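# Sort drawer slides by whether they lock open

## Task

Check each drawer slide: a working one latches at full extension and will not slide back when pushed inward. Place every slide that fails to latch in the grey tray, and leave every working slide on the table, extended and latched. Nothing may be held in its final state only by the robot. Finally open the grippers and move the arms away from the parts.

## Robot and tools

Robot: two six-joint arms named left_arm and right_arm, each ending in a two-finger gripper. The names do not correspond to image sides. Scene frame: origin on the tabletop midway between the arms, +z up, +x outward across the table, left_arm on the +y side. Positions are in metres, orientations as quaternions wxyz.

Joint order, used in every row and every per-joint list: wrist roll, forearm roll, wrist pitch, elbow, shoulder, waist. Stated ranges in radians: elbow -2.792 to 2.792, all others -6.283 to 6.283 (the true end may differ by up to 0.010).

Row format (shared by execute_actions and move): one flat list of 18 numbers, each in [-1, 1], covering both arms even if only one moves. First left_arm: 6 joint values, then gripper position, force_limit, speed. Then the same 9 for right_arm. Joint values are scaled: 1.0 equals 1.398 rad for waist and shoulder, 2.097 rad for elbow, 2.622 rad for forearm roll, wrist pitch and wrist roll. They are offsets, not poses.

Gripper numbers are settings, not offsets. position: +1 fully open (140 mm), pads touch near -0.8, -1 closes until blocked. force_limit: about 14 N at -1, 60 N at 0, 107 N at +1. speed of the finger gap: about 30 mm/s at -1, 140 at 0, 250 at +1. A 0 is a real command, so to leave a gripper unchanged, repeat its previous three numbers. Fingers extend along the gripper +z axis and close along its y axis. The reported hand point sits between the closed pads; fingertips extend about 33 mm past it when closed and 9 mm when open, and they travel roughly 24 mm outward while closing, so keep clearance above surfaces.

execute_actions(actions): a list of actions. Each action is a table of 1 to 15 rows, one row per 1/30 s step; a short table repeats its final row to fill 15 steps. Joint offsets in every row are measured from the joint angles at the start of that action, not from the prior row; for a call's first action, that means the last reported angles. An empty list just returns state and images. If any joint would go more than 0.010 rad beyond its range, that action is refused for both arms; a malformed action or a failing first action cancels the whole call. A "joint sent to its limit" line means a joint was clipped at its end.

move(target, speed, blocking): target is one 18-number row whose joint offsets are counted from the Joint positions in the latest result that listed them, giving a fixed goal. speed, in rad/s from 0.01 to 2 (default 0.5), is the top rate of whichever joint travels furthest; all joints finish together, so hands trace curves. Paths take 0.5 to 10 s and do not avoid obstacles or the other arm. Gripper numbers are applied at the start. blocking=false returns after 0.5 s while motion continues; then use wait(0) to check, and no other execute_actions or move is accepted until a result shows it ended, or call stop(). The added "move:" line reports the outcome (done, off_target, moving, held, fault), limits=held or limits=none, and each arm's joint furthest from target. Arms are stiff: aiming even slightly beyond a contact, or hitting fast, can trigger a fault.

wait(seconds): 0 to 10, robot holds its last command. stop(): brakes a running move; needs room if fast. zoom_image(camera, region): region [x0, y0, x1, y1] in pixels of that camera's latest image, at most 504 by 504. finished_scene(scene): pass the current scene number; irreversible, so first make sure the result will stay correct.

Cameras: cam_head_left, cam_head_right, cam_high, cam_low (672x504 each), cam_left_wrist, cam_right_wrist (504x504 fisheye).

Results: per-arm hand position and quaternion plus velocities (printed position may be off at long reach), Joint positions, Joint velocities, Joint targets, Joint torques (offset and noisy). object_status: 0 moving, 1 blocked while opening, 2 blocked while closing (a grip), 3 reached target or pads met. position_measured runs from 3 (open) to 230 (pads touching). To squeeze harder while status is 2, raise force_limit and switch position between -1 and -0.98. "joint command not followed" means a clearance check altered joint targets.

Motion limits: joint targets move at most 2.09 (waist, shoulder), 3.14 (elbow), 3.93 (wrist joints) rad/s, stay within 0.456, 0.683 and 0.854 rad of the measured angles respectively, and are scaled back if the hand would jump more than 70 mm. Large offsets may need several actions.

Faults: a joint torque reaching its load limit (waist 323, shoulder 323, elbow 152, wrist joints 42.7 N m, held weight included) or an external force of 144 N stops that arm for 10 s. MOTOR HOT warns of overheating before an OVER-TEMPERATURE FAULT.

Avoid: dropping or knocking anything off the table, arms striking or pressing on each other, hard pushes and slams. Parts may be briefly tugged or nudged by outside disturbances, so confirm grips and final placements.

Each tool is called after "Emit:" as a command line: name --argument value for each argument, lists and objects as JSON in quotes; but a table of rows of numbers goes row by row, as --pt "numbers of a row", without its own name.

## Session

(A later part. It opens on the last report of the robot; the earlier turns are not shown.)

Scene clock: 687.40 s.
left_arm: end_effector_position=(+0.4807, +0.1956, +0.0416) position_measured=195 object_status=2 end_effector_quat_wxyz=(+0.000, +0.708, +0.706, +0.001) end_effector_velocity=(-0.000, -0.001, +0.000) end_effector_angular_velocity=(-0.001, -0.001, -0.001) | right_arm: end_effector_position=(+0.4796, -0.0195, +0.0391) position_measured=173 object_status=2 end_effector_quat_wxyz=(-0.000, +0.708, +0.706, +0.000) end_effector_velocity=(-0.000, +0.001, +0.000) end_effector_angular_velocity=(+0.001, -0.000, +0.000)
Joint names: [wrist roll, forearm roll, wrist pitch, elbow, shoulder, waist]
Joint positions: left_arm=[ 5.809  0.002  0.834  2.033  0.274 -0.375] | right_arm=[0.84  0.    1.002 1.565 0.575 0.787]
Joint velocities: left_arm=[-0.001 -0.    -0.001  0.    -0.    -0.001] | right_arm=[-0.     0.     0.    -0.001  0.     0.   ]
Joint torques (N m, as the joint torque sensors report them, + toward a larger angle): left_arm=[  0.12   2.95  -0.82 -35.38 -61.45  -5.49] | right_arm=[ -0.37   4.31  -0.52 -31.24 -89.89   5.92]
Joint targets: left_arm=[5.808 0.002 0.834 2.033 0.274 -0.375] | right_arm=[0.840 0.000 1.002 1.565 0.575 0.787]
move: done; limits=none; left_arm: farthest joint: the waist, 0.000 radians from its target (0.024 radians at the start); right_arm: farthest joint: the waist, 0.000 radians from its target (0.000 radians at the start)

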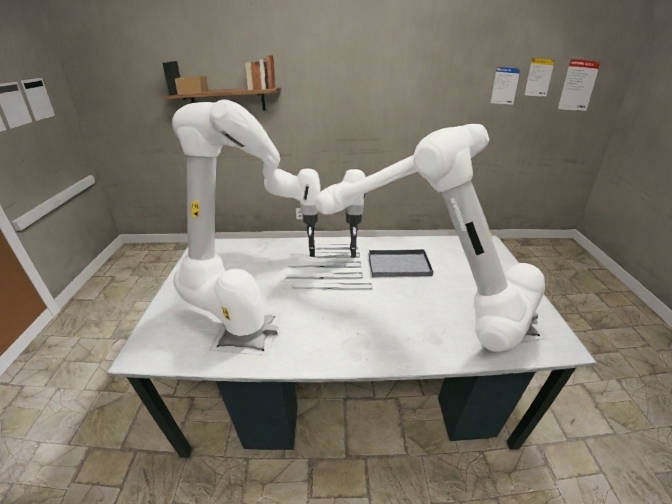

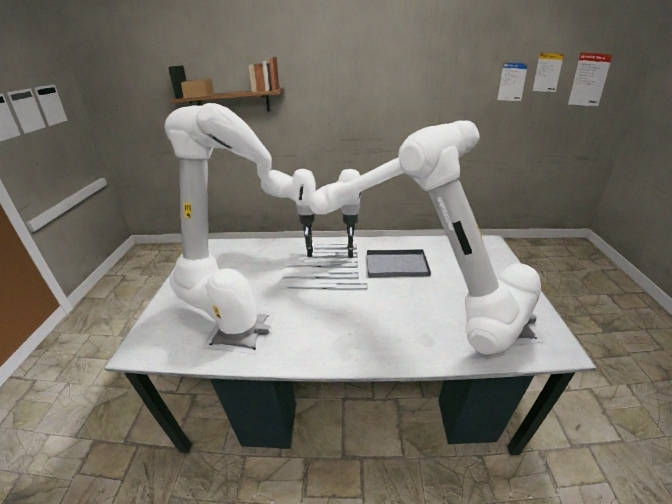

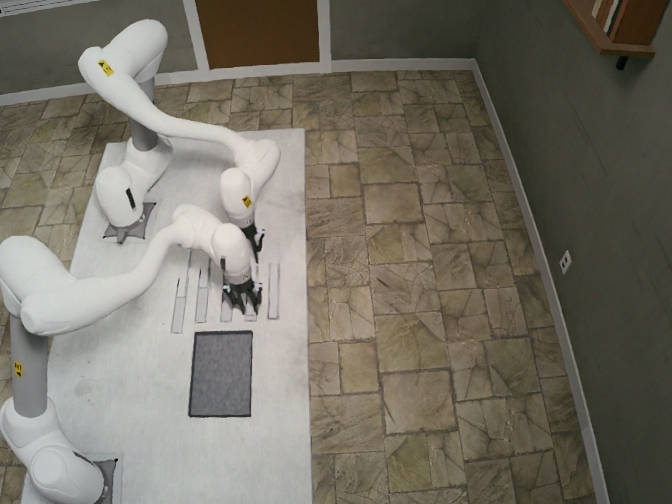

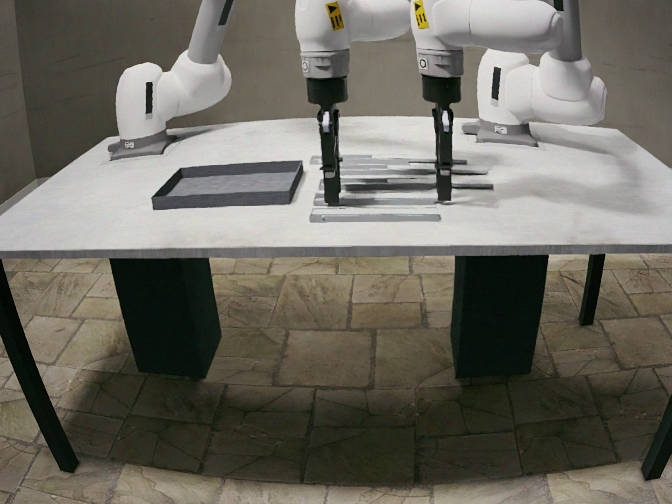

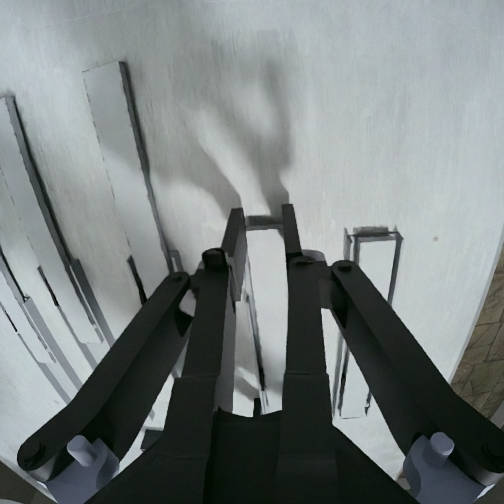

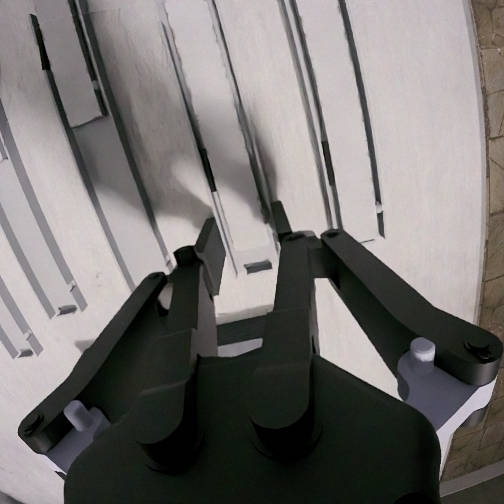

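Emit:
execute_actions --actions '[[[0,0,0,0,0,0,-0.25,-0.4,0,0,0,0,0,0,0,-0.03,-0.4,0]]]'

Emit:
move --target '[0,0,0.028,-0.0136,-0.032,0,-0.25,-0.4,0,0,0,0.0221,-0.0091,-0.0279,0,-0.03,-0.4,0]' --speed 0.2

Scene clock: 699.97 s.
left_arm: end_effector_position=(+0.4807, +0.1956, +0.0416) position_measured=160 object_status=3 end_effector_quat_wxyz=(+0.000, +0.708, +0.706, +0.001) end_effector_velocity=(-0.000, -0.000, +0.000) end_effector_angular_velocity=(-0.000, -0.001, -0.001) | right_arm: end_effector_position=(+0.4795, -0.0196, +0.0390) position_measured=132 object_status=3 end_effector_quat_wxyz=(-0.000, +0.708, +0.706, -0.000) end_effector_velocity=(+0.001, -0.001, +0.000) end_effector_angular_velocity=(+0.000, -0.000, -0.001)
Joint names: [wrist roll, forearm roll, wrist pitch, elbow, shoulder, waist]
Joint positions: left_arm=[ 5.808  0.002  0.834  2.033  0.274 -0.375] | right_arm=[0.84  0.    1.002 1.565 0.575 0.787]
Joint velocities: left_arm=[ 0.     0.001 -0.001  0.001 -0.001 -0.001] | right_arm=[-0.    -0.     0.     0.    -0.    -0.001]
Joint torques (N m, as the joint torque sensors report them, + toward a larger angle): left_arm=[ -0.15   3.12   0.12 -31.72 -59.15  -5.33] | right_arm=[ -0.18   3.71  -0.37 -36.44 -98.19   3.2 ]
Joint targets: left_arm=[5.809 0.002 0.834 2.033 0.274 -0.375] | right_arm=[0.840 0.000 1.002 1.565 0.575 0.787]

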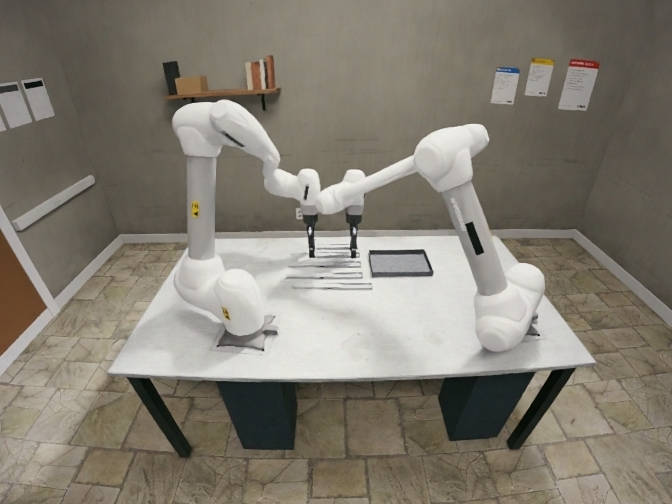

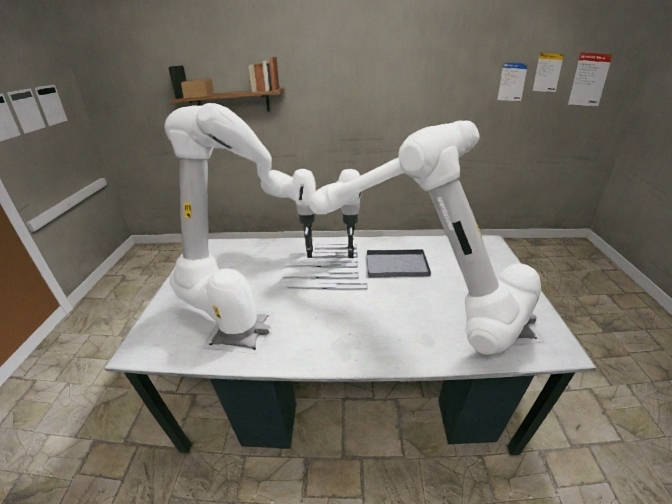

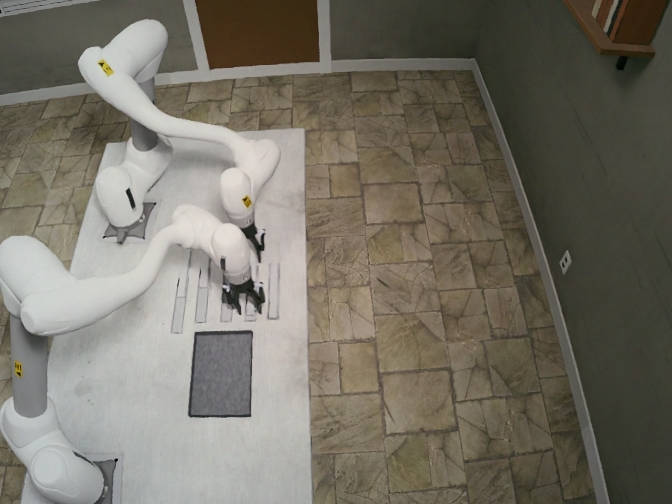

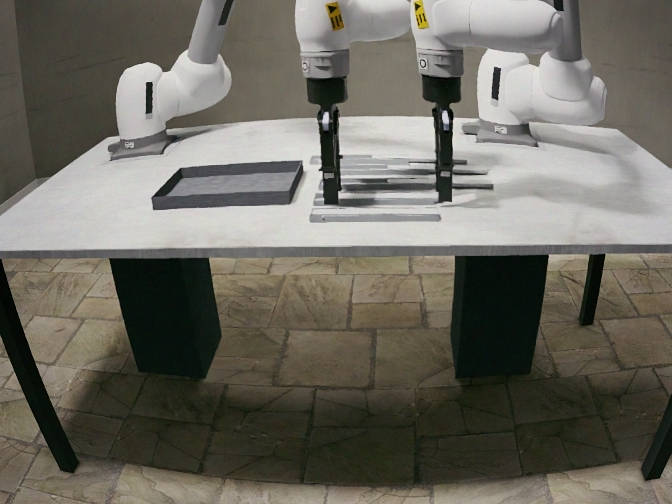

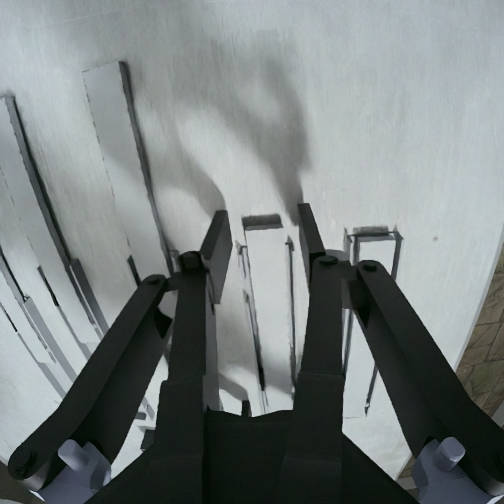

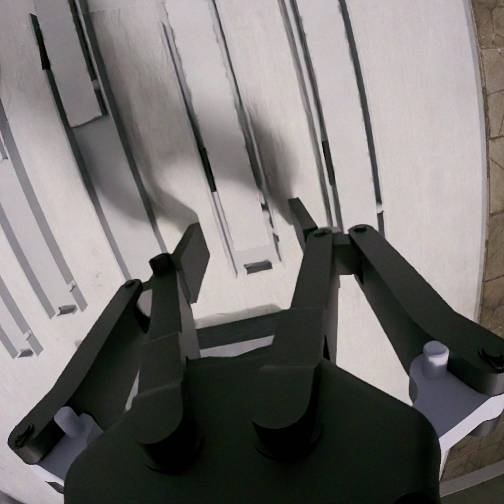

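Scene clock: 700.77 s.
left_arm: end_effector_position=(+0.4802, +0.1959, +0.0798) position_measured=160 object_status=3 end_effector_quat_wxyz=(+0.000, +0.708, +0.706, +0.001) end_effector_velocity=(+0.000, +0.000, +0.000) end_effector_angular_velocity=(+0.000, -0.000, -0.000) | right_arm: end_effector_position=(+0.4769, -0.0224, +0.0796) position_measured=132 object_status=3 end_effector_quat_wxyz=(-0.000, +0.708, +0.706, +0.000) end_effector_velocity=(-0.001, -0.001, -0.001) end_effector_angular_velocity=(-0.001, +0.001, -0.001)
Joint names: [wrist roll, forearm roll, wrist pitch, elbow, shoulder, waist]
Joint positions: left_arm=[ 5.808  0.002  0.907  2.004  0.229 -0.375] | right_arm=[0.84  0.    1.06  1.546 0.536 0.787]
Joint velocities: left_arm=[ 0.     0.001  0.    -0.    -0.     0.   ] | right_arm=[ 0.001  0.     0.     0.002 -0.    -0.   ]
Joint torques (N m, as the joint torque sensors report them, + toward a larger angle): left_arm=[ -0.14   3.32   0.16 -33.22 -56.3   -5.55] | right_arm=[ -0.25   3.74  -0.31 -37.19 -96.26   2.95]
Joint targets: left_arm=[5.808 0.002 0.907 2.004 0.229 -0.375] | right_arm=[0.840 0.000 1.060 1.546 0.536 0.787]
move: done; limits=none; left_arm: farthest joint: the waist, 0.000 radians from its target (0.000 radians at the start); right_arm: farthest joint: the waist, 0.000 radians from its target (0.000 radians at the start)

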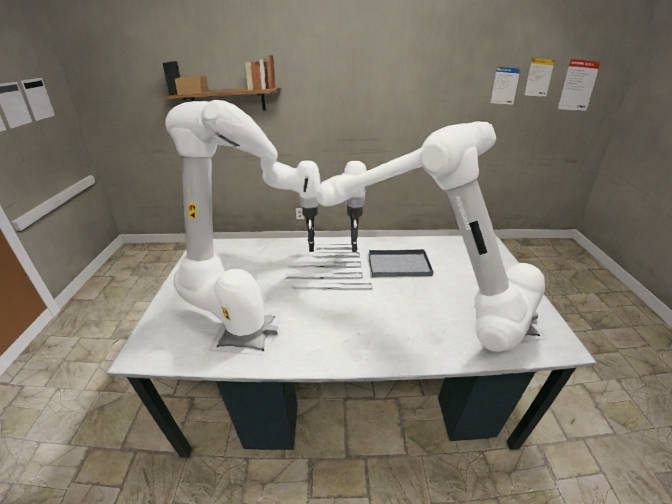

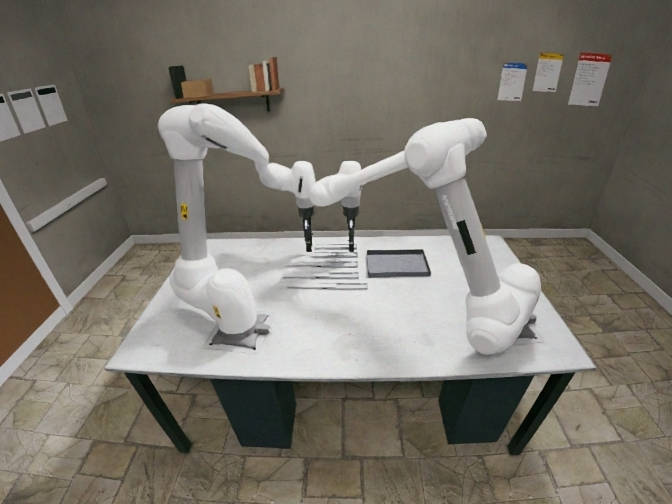

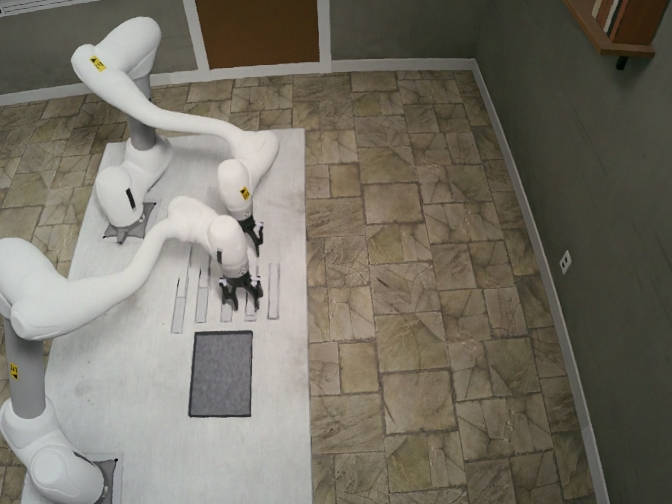

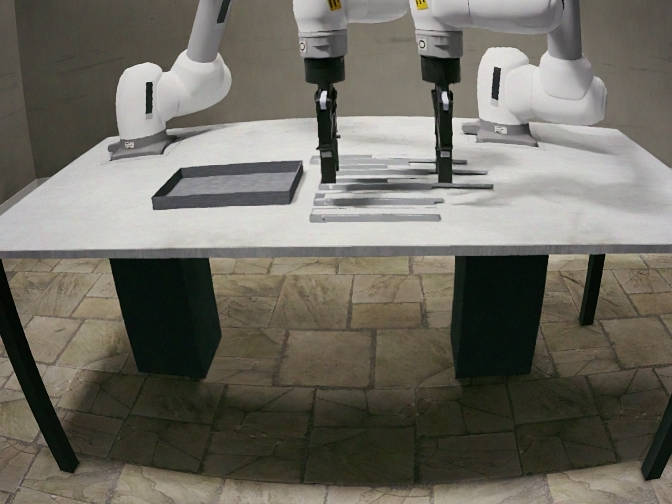

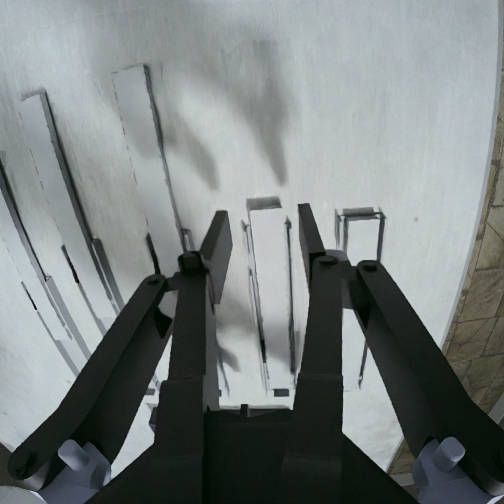

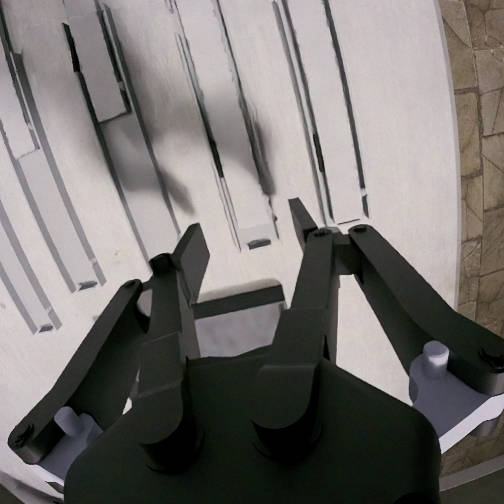

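Emit:
move --target '[-0.0034,0,0.0158,-0.0791,0.0901,-0.0064,-1,-0.4,0,-0.0244,0,0.0197,-0.0615,0.0549,-0.0465,-0.03,-0.4,0]' --speed 0.2

Scene clock: 713.80 s.
left_arm: end_effector_position=(+0.5556, +0.1503, +0.0752) position_measured=232 object_status=3 end_effector_quat_wxyz=(-0.001, +0.708, +0.706, +0.000) end_effector_velocity=(+0.001, +0.001, -0.000) end_effector_angular_velocity=(+0.001, -0.000, -0.000) | right_arm: end_effector_position=(+0.5546, -0.0194, +0.0796) position_measured=132 object_status=3 end_effector_quat_wxyz=(-0.000, +0.708, +0.706, +0.000) end_effector_velocity=(+0.002, -0.000, +0.001) end_effector_angular_velocity=(+0.001, -0.001, -0.001)
Joint names: [wrist roll, forearm roll, wrist pitch, elbow, shoulder, waist]
Joint positions: left_arm=[ 5.8    0.002  0.949  1.838  0.355 -0.384] | right_arm=[0.776 0.    1.111 1.417 0.613 0.722]
Joint velocities: left_arm=[ 0.     0.002 -0.    -0.001  0.001  0.001] | right_arm=[-0.     0.     0.    -0.002 -0.    -0.002]
Joint torques (N m, as the joint torque sensors report them, + toward a larger angle): left_arm=[  0.04   3.53   0.22 -34.21 -68.88  -6.41] | right_arm=[  -0.11    3.81   -0.27  -38.46 -103.72    3.84]
Joint targets: left_arm=[5.800 0.002 0.949 1.838 0.355 -0.384] | right_arm=[0.776 0.000 1.111 1.417 0.613 0.722]
move: done; limits=none; left_arm: farthest joint: the waist, 0.000 radians from its target (0.009 radians at the start); right_arm: farthest joint: the waist, 0.000 radians from its target (0.065 radians at the start)

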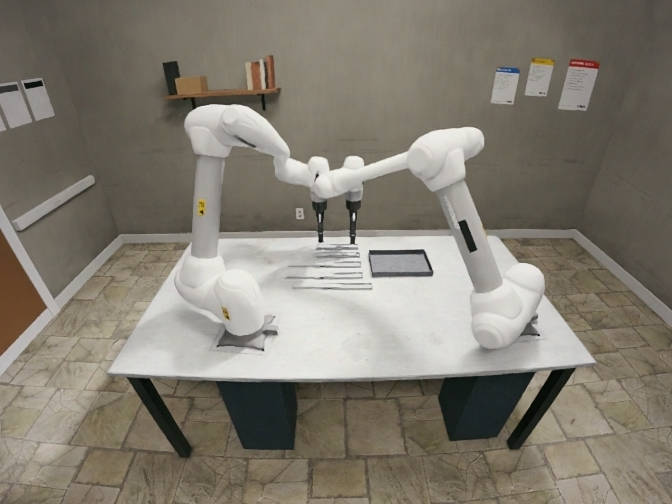

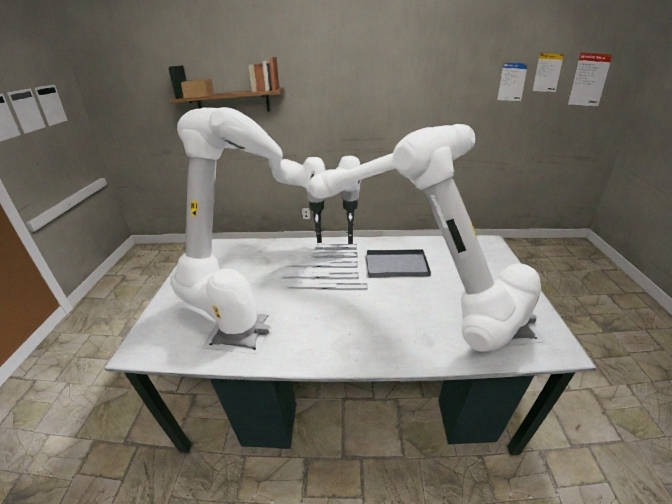

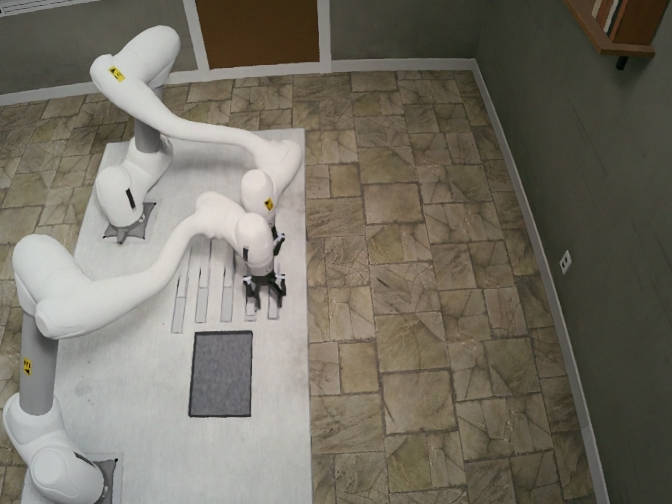

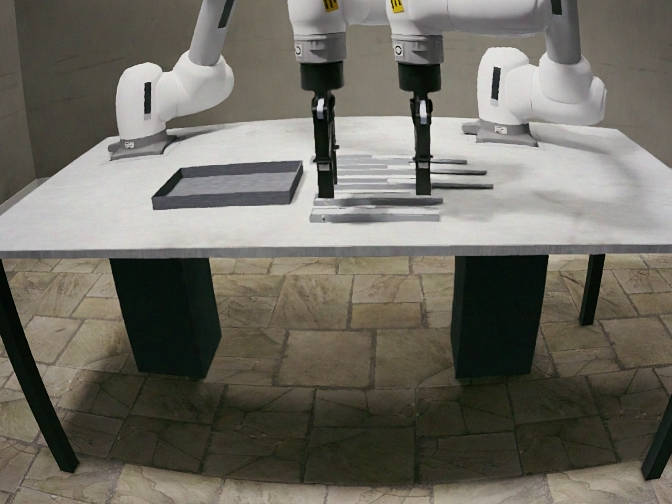

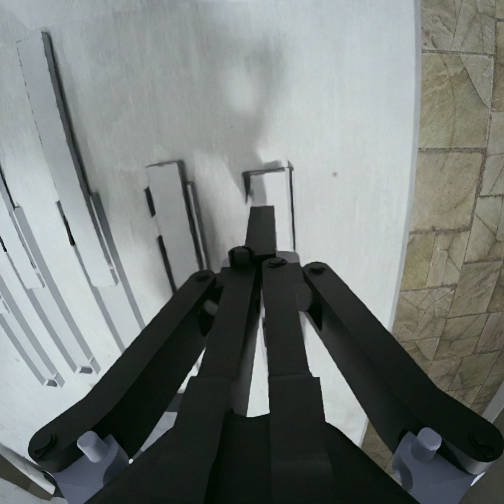

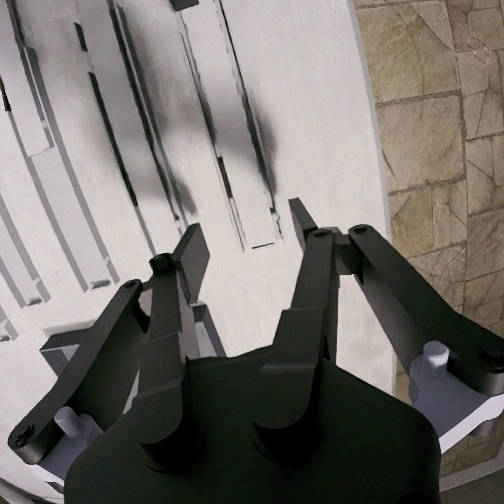

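Emit:
move --target '[0.0013,0,-0.0179,0.0056,0.0252,0.0025,-1,-0.4,0,-0.0016,0,-0.0211,0.0093,0.0257,-0.0029,-0.03,-0.4,0]' --speed 0.08

Emit:
execute_actions --actions '[[[0,0,-0.0007,0.00035,0.0008,0,-1,-0.4,0,0,0,0,0,0,0,-1,-0.4,0]],[[0,0,-0.0003,0.00015,0.0004,0,-1,-0.4,0,0,0,0,0,0,0,-1,-0.4,0]]]'

Scene clock: 732.30 s.
left_arm: end_effector_position=(+0.5606, +0.1504, +0.0463) position_measured=232 object_status=3 end_effector_quat_wxyz=(-0.001, +0.708, +0.706, +0.000) end_effector_velocity=(+0.001, +0.000, +0.001) end_effector_angular_velocity=(+0.000, -0.003, -0.001) | right_arm: end_effector_position=(+0.5597, -0.0194, +0.0391) position_measured=132 object_status=3 end_effector_quat_wxyz=(-0.000, +0.708, +0.706, +0.000) end_effector_velocity=(-0.000, +0.000, -0.001) end_effector_angular_velocity=(-0.001, +0.000, +0.001)
Joint names: [wrist roll, forearm roll, wrist pitch, elbow, shoulder, waist]
Joint positions: left_arm=[ 5.803  0.002  0.902  1.85   0.391 -0.381] | right_arm=[0.772 0.    1.056 1.437 0.648 0.718]
Joint velocities: left_arm=[-0.     0.002 -0.001 -0.001 -0.     0.001] | right_arm=[-0.    -0.    -0.     0.001  0.001  0.   ]
Joint torques (N m, as the joint torque sensors report them, + toward a larger angle): left_arm=[  0.     3.48   0.04 -32.98 -70.45  -5.31] | right_arm=[  -0.1     3.83   -0.31  -37.08 -105.48    3.14]
Joint targets: left_arm=[5.803 0.002 0.902 1.850 0.391 -0.381] | right_arm=[0.772 0.000 1.056 1.437 0.648 0.718]
move: done; limits=none; left_arm: farthest joint: the waist, 0.000 radians from its target (0.004 radians at the start); right_arm: farthest joint: the shoulder, 0.001 radians from its target (0.036 radians at the start)

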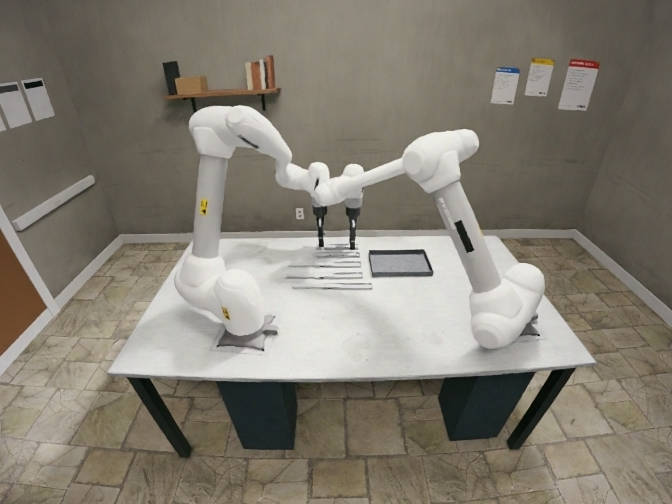

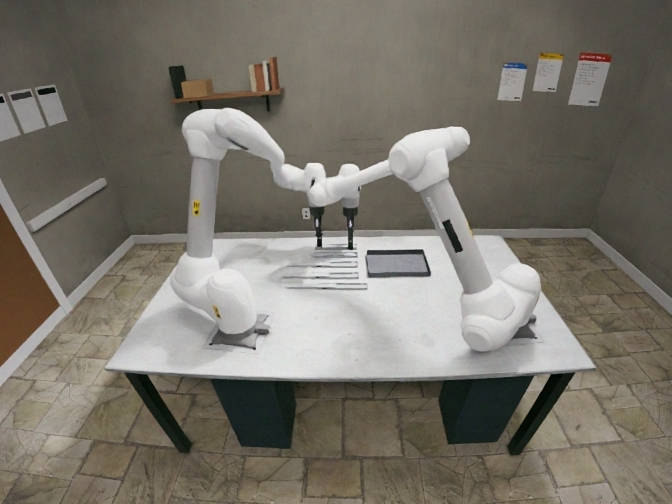

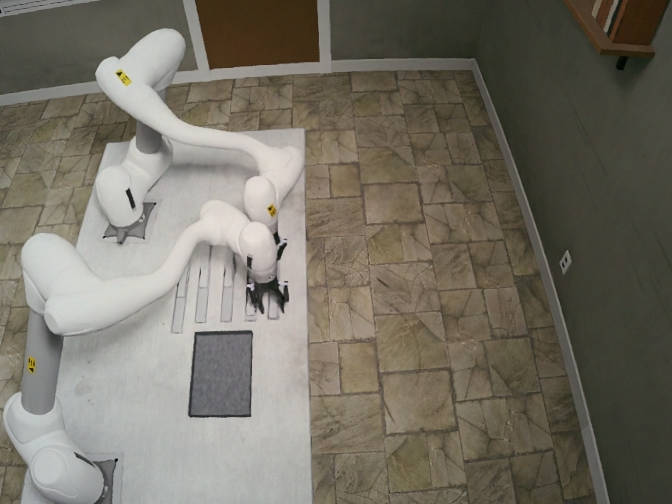

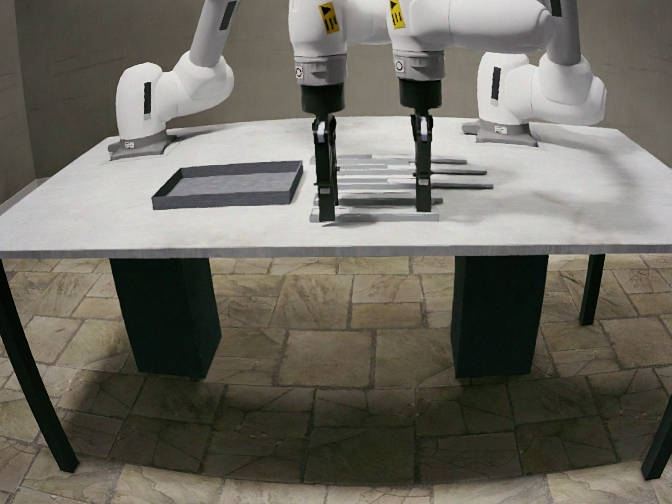

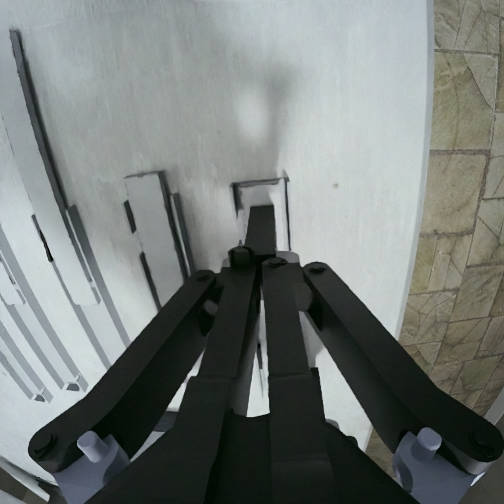

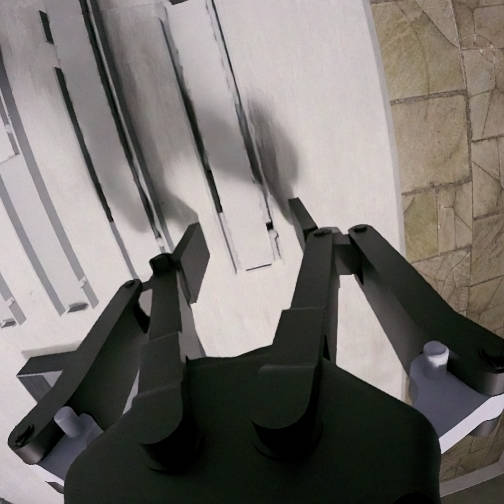

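Scene clock: 733.30 s.
left_arm: end_effector_position=(+0.5605, +0.1504, +0.0447) position_measured=232 object_status=3 end_effector_quat_wxyz=(-0.001, +0.708, +0.706, +0.000) end_effector_velocity=(-0.000, +0.001, -0.000) end_effector_angular_velocity=(+0.002, +0.001, -0.000) | right_arm: end_effector_position=(+0.5597, -0.0194, +0.0391) position_measured=173 object_status=2 end_effector_quat_wxyz=(-0.000, +0.708, +0.706, +0.000) end_effector_velocity=(+0.001, +0.000, +0.001) end_effector_angular_velocity=(+0.001, -0.001, +0.000)
Joint names: [wrist roll, forearm roll, wrist pitch, elbow, shoulder, waist]
Joint positions: left_arm=[ 5.803  0.002  0.899  1.851  0.392 -0.381] | right_arm=[0.772 0.    1.056 1.437 0.648 0.718]
Joint velocities: left_arm=[0.001 0.001 0.002 0.    0.    0.001] | right_arm=[-0.    -0.     0.    -0.001 -0.001 -0.   ]
Joint torques (N m, as the joint torque sensors report them, + toward a larger angle): left_arm=[ -0.07   3.45   0.01 -33.49 -71.38  -5.42] | right_arm=[ -0.18   3.61  -0.63 -31.31 -93.6    2.92]
Joint targets: left_arm=[5.803 0.002 0.899 1.851 0.392 -0.381] | right_arm=[0.772 0.000 1.056 1.437 0.648 0.718]

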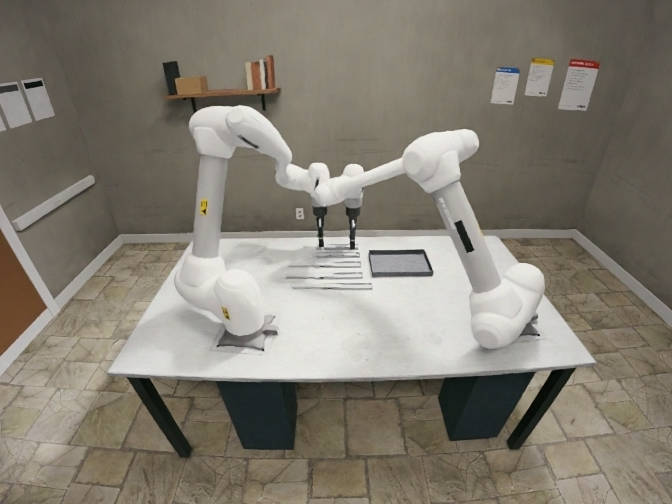

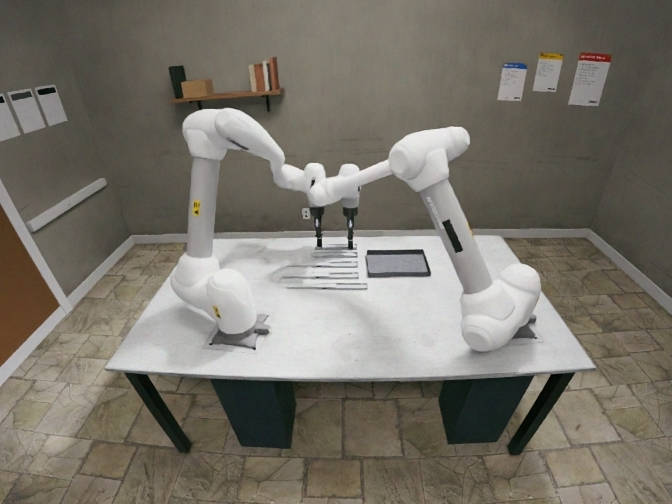

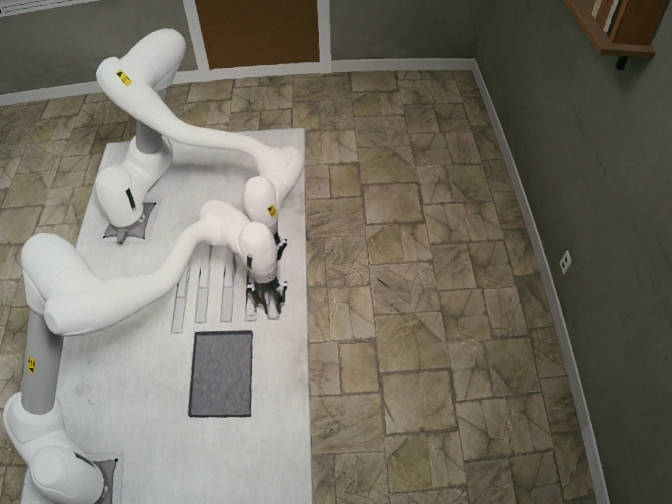

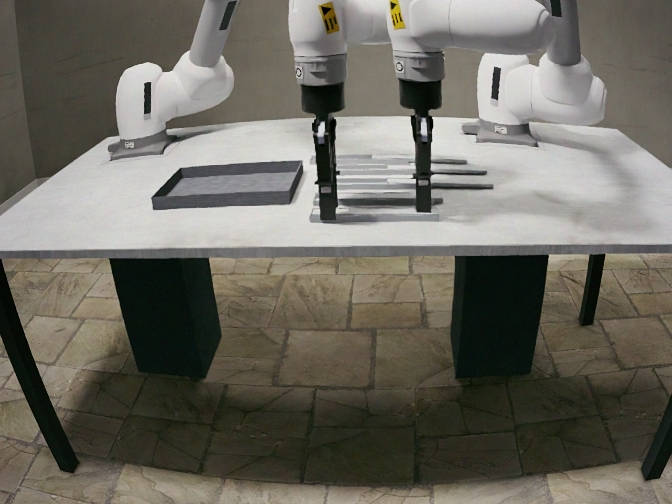

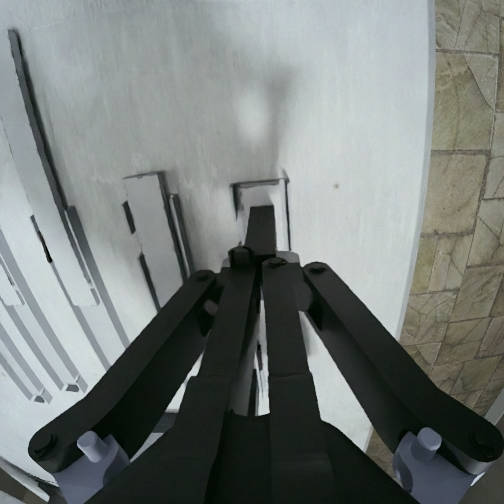

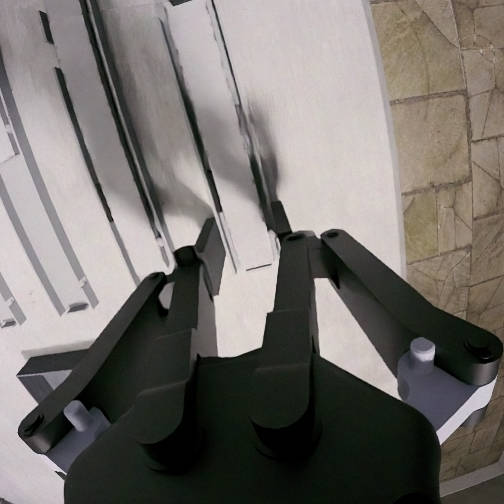

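Emit:
execute_actions --actions '[[[0,0,-0.0003,0.00015,0.0003,0,-1,-0.4,0,0,0,0,0,0,0,-1,-0.4,0]]]'

Scene clock: 737.63 s.
left_arm: end_effector_position=(+0.5606, +0.1504, +0.0444) position_measured=232 object_status=3 end_effector_quat_wxyz=(-0.001, +0.708, +0.706, +0.000) end_effector_velocity=(+0.001, +0.000, +0.000) end_effector_angular_velocity=(+0.001, +0.000, +0.000) | right_arm: end_effector_position=(+0.5597, -0.0194, +0.0391) position_measured=173 object_status=2 end_effector_quat_wxyz=(-0.000, +0.708, +0.706, +0.000) end_effector_velocity=(+0.001, -0.001, +0.001) end_effector_angular_velocity=(+0.000, -0.001, -0.001)
Joint names: [wrist roll, forearm roll, wrist pitch, elbow, shoulder, waist]
Joint positions: left_arm=[ 5.803  0.002  0.899  1.851  0.393 -0.381] | right_arm=[0.772 0.    1.056 1.437 0.648 0.718]
Joint velocities: left_arm=[-0.     0.001  0.002 -0.002  0.001  0.   ] | right_arm=[ 0.    -0.     0.     0.    -0.001 -0.001]
Joint torques (N m, as the joint torque sensors report them, + toward a larger angle): left_arm=[ -0.27   3.24  -1.75 -25.83 -56.03  -6.47] | right_arm=[ -0.1    3.72  -0.66 -31.25 -94.51   3.02]
Joint targets: left_arm=[5.803 0.002 0.899 1.851 0.393 -0.381] | right_arm=[0.772 0.000 1.056 1.437 0.648 0.718]

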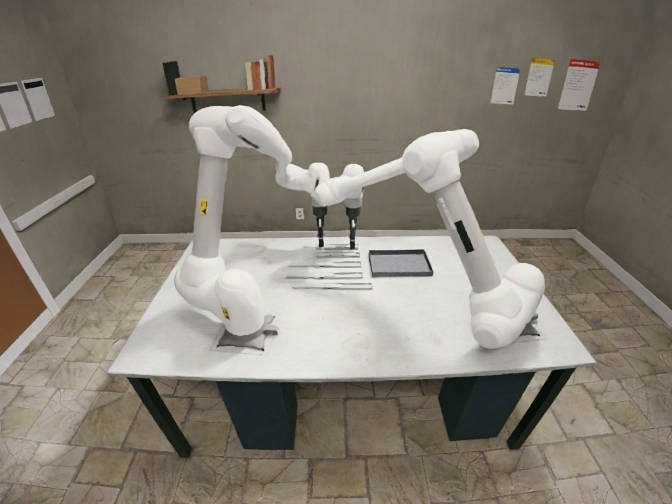

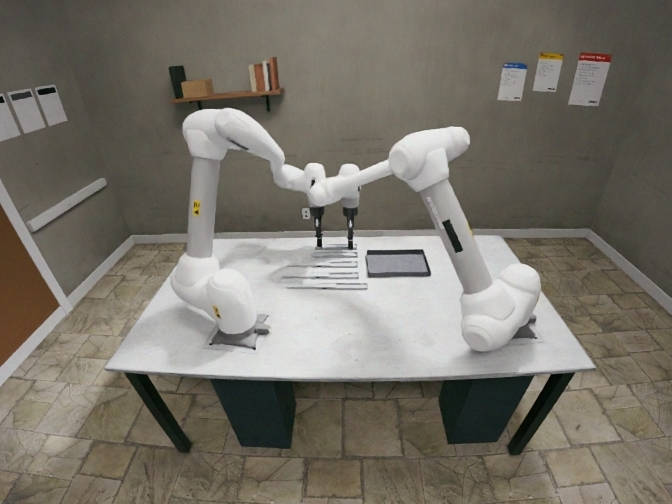

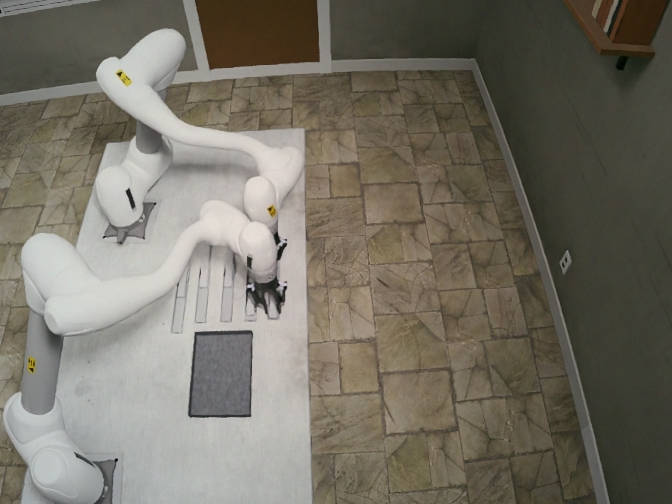

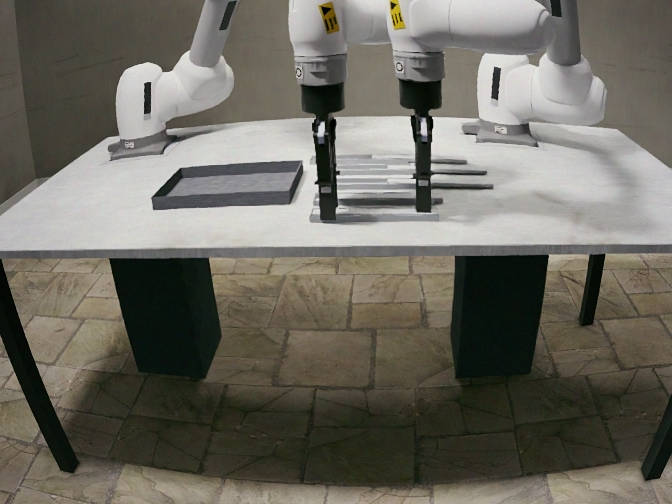

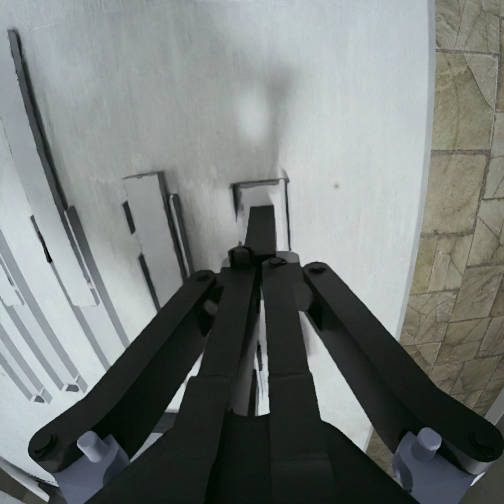

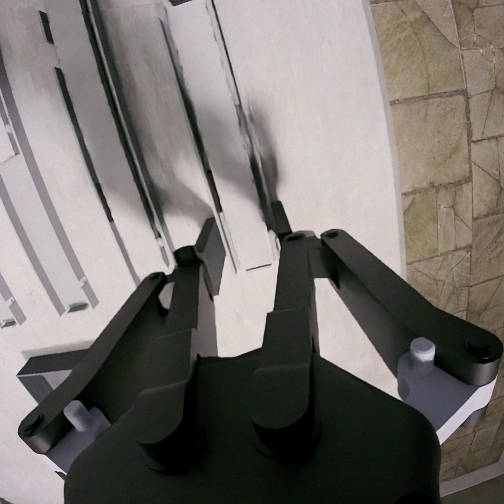

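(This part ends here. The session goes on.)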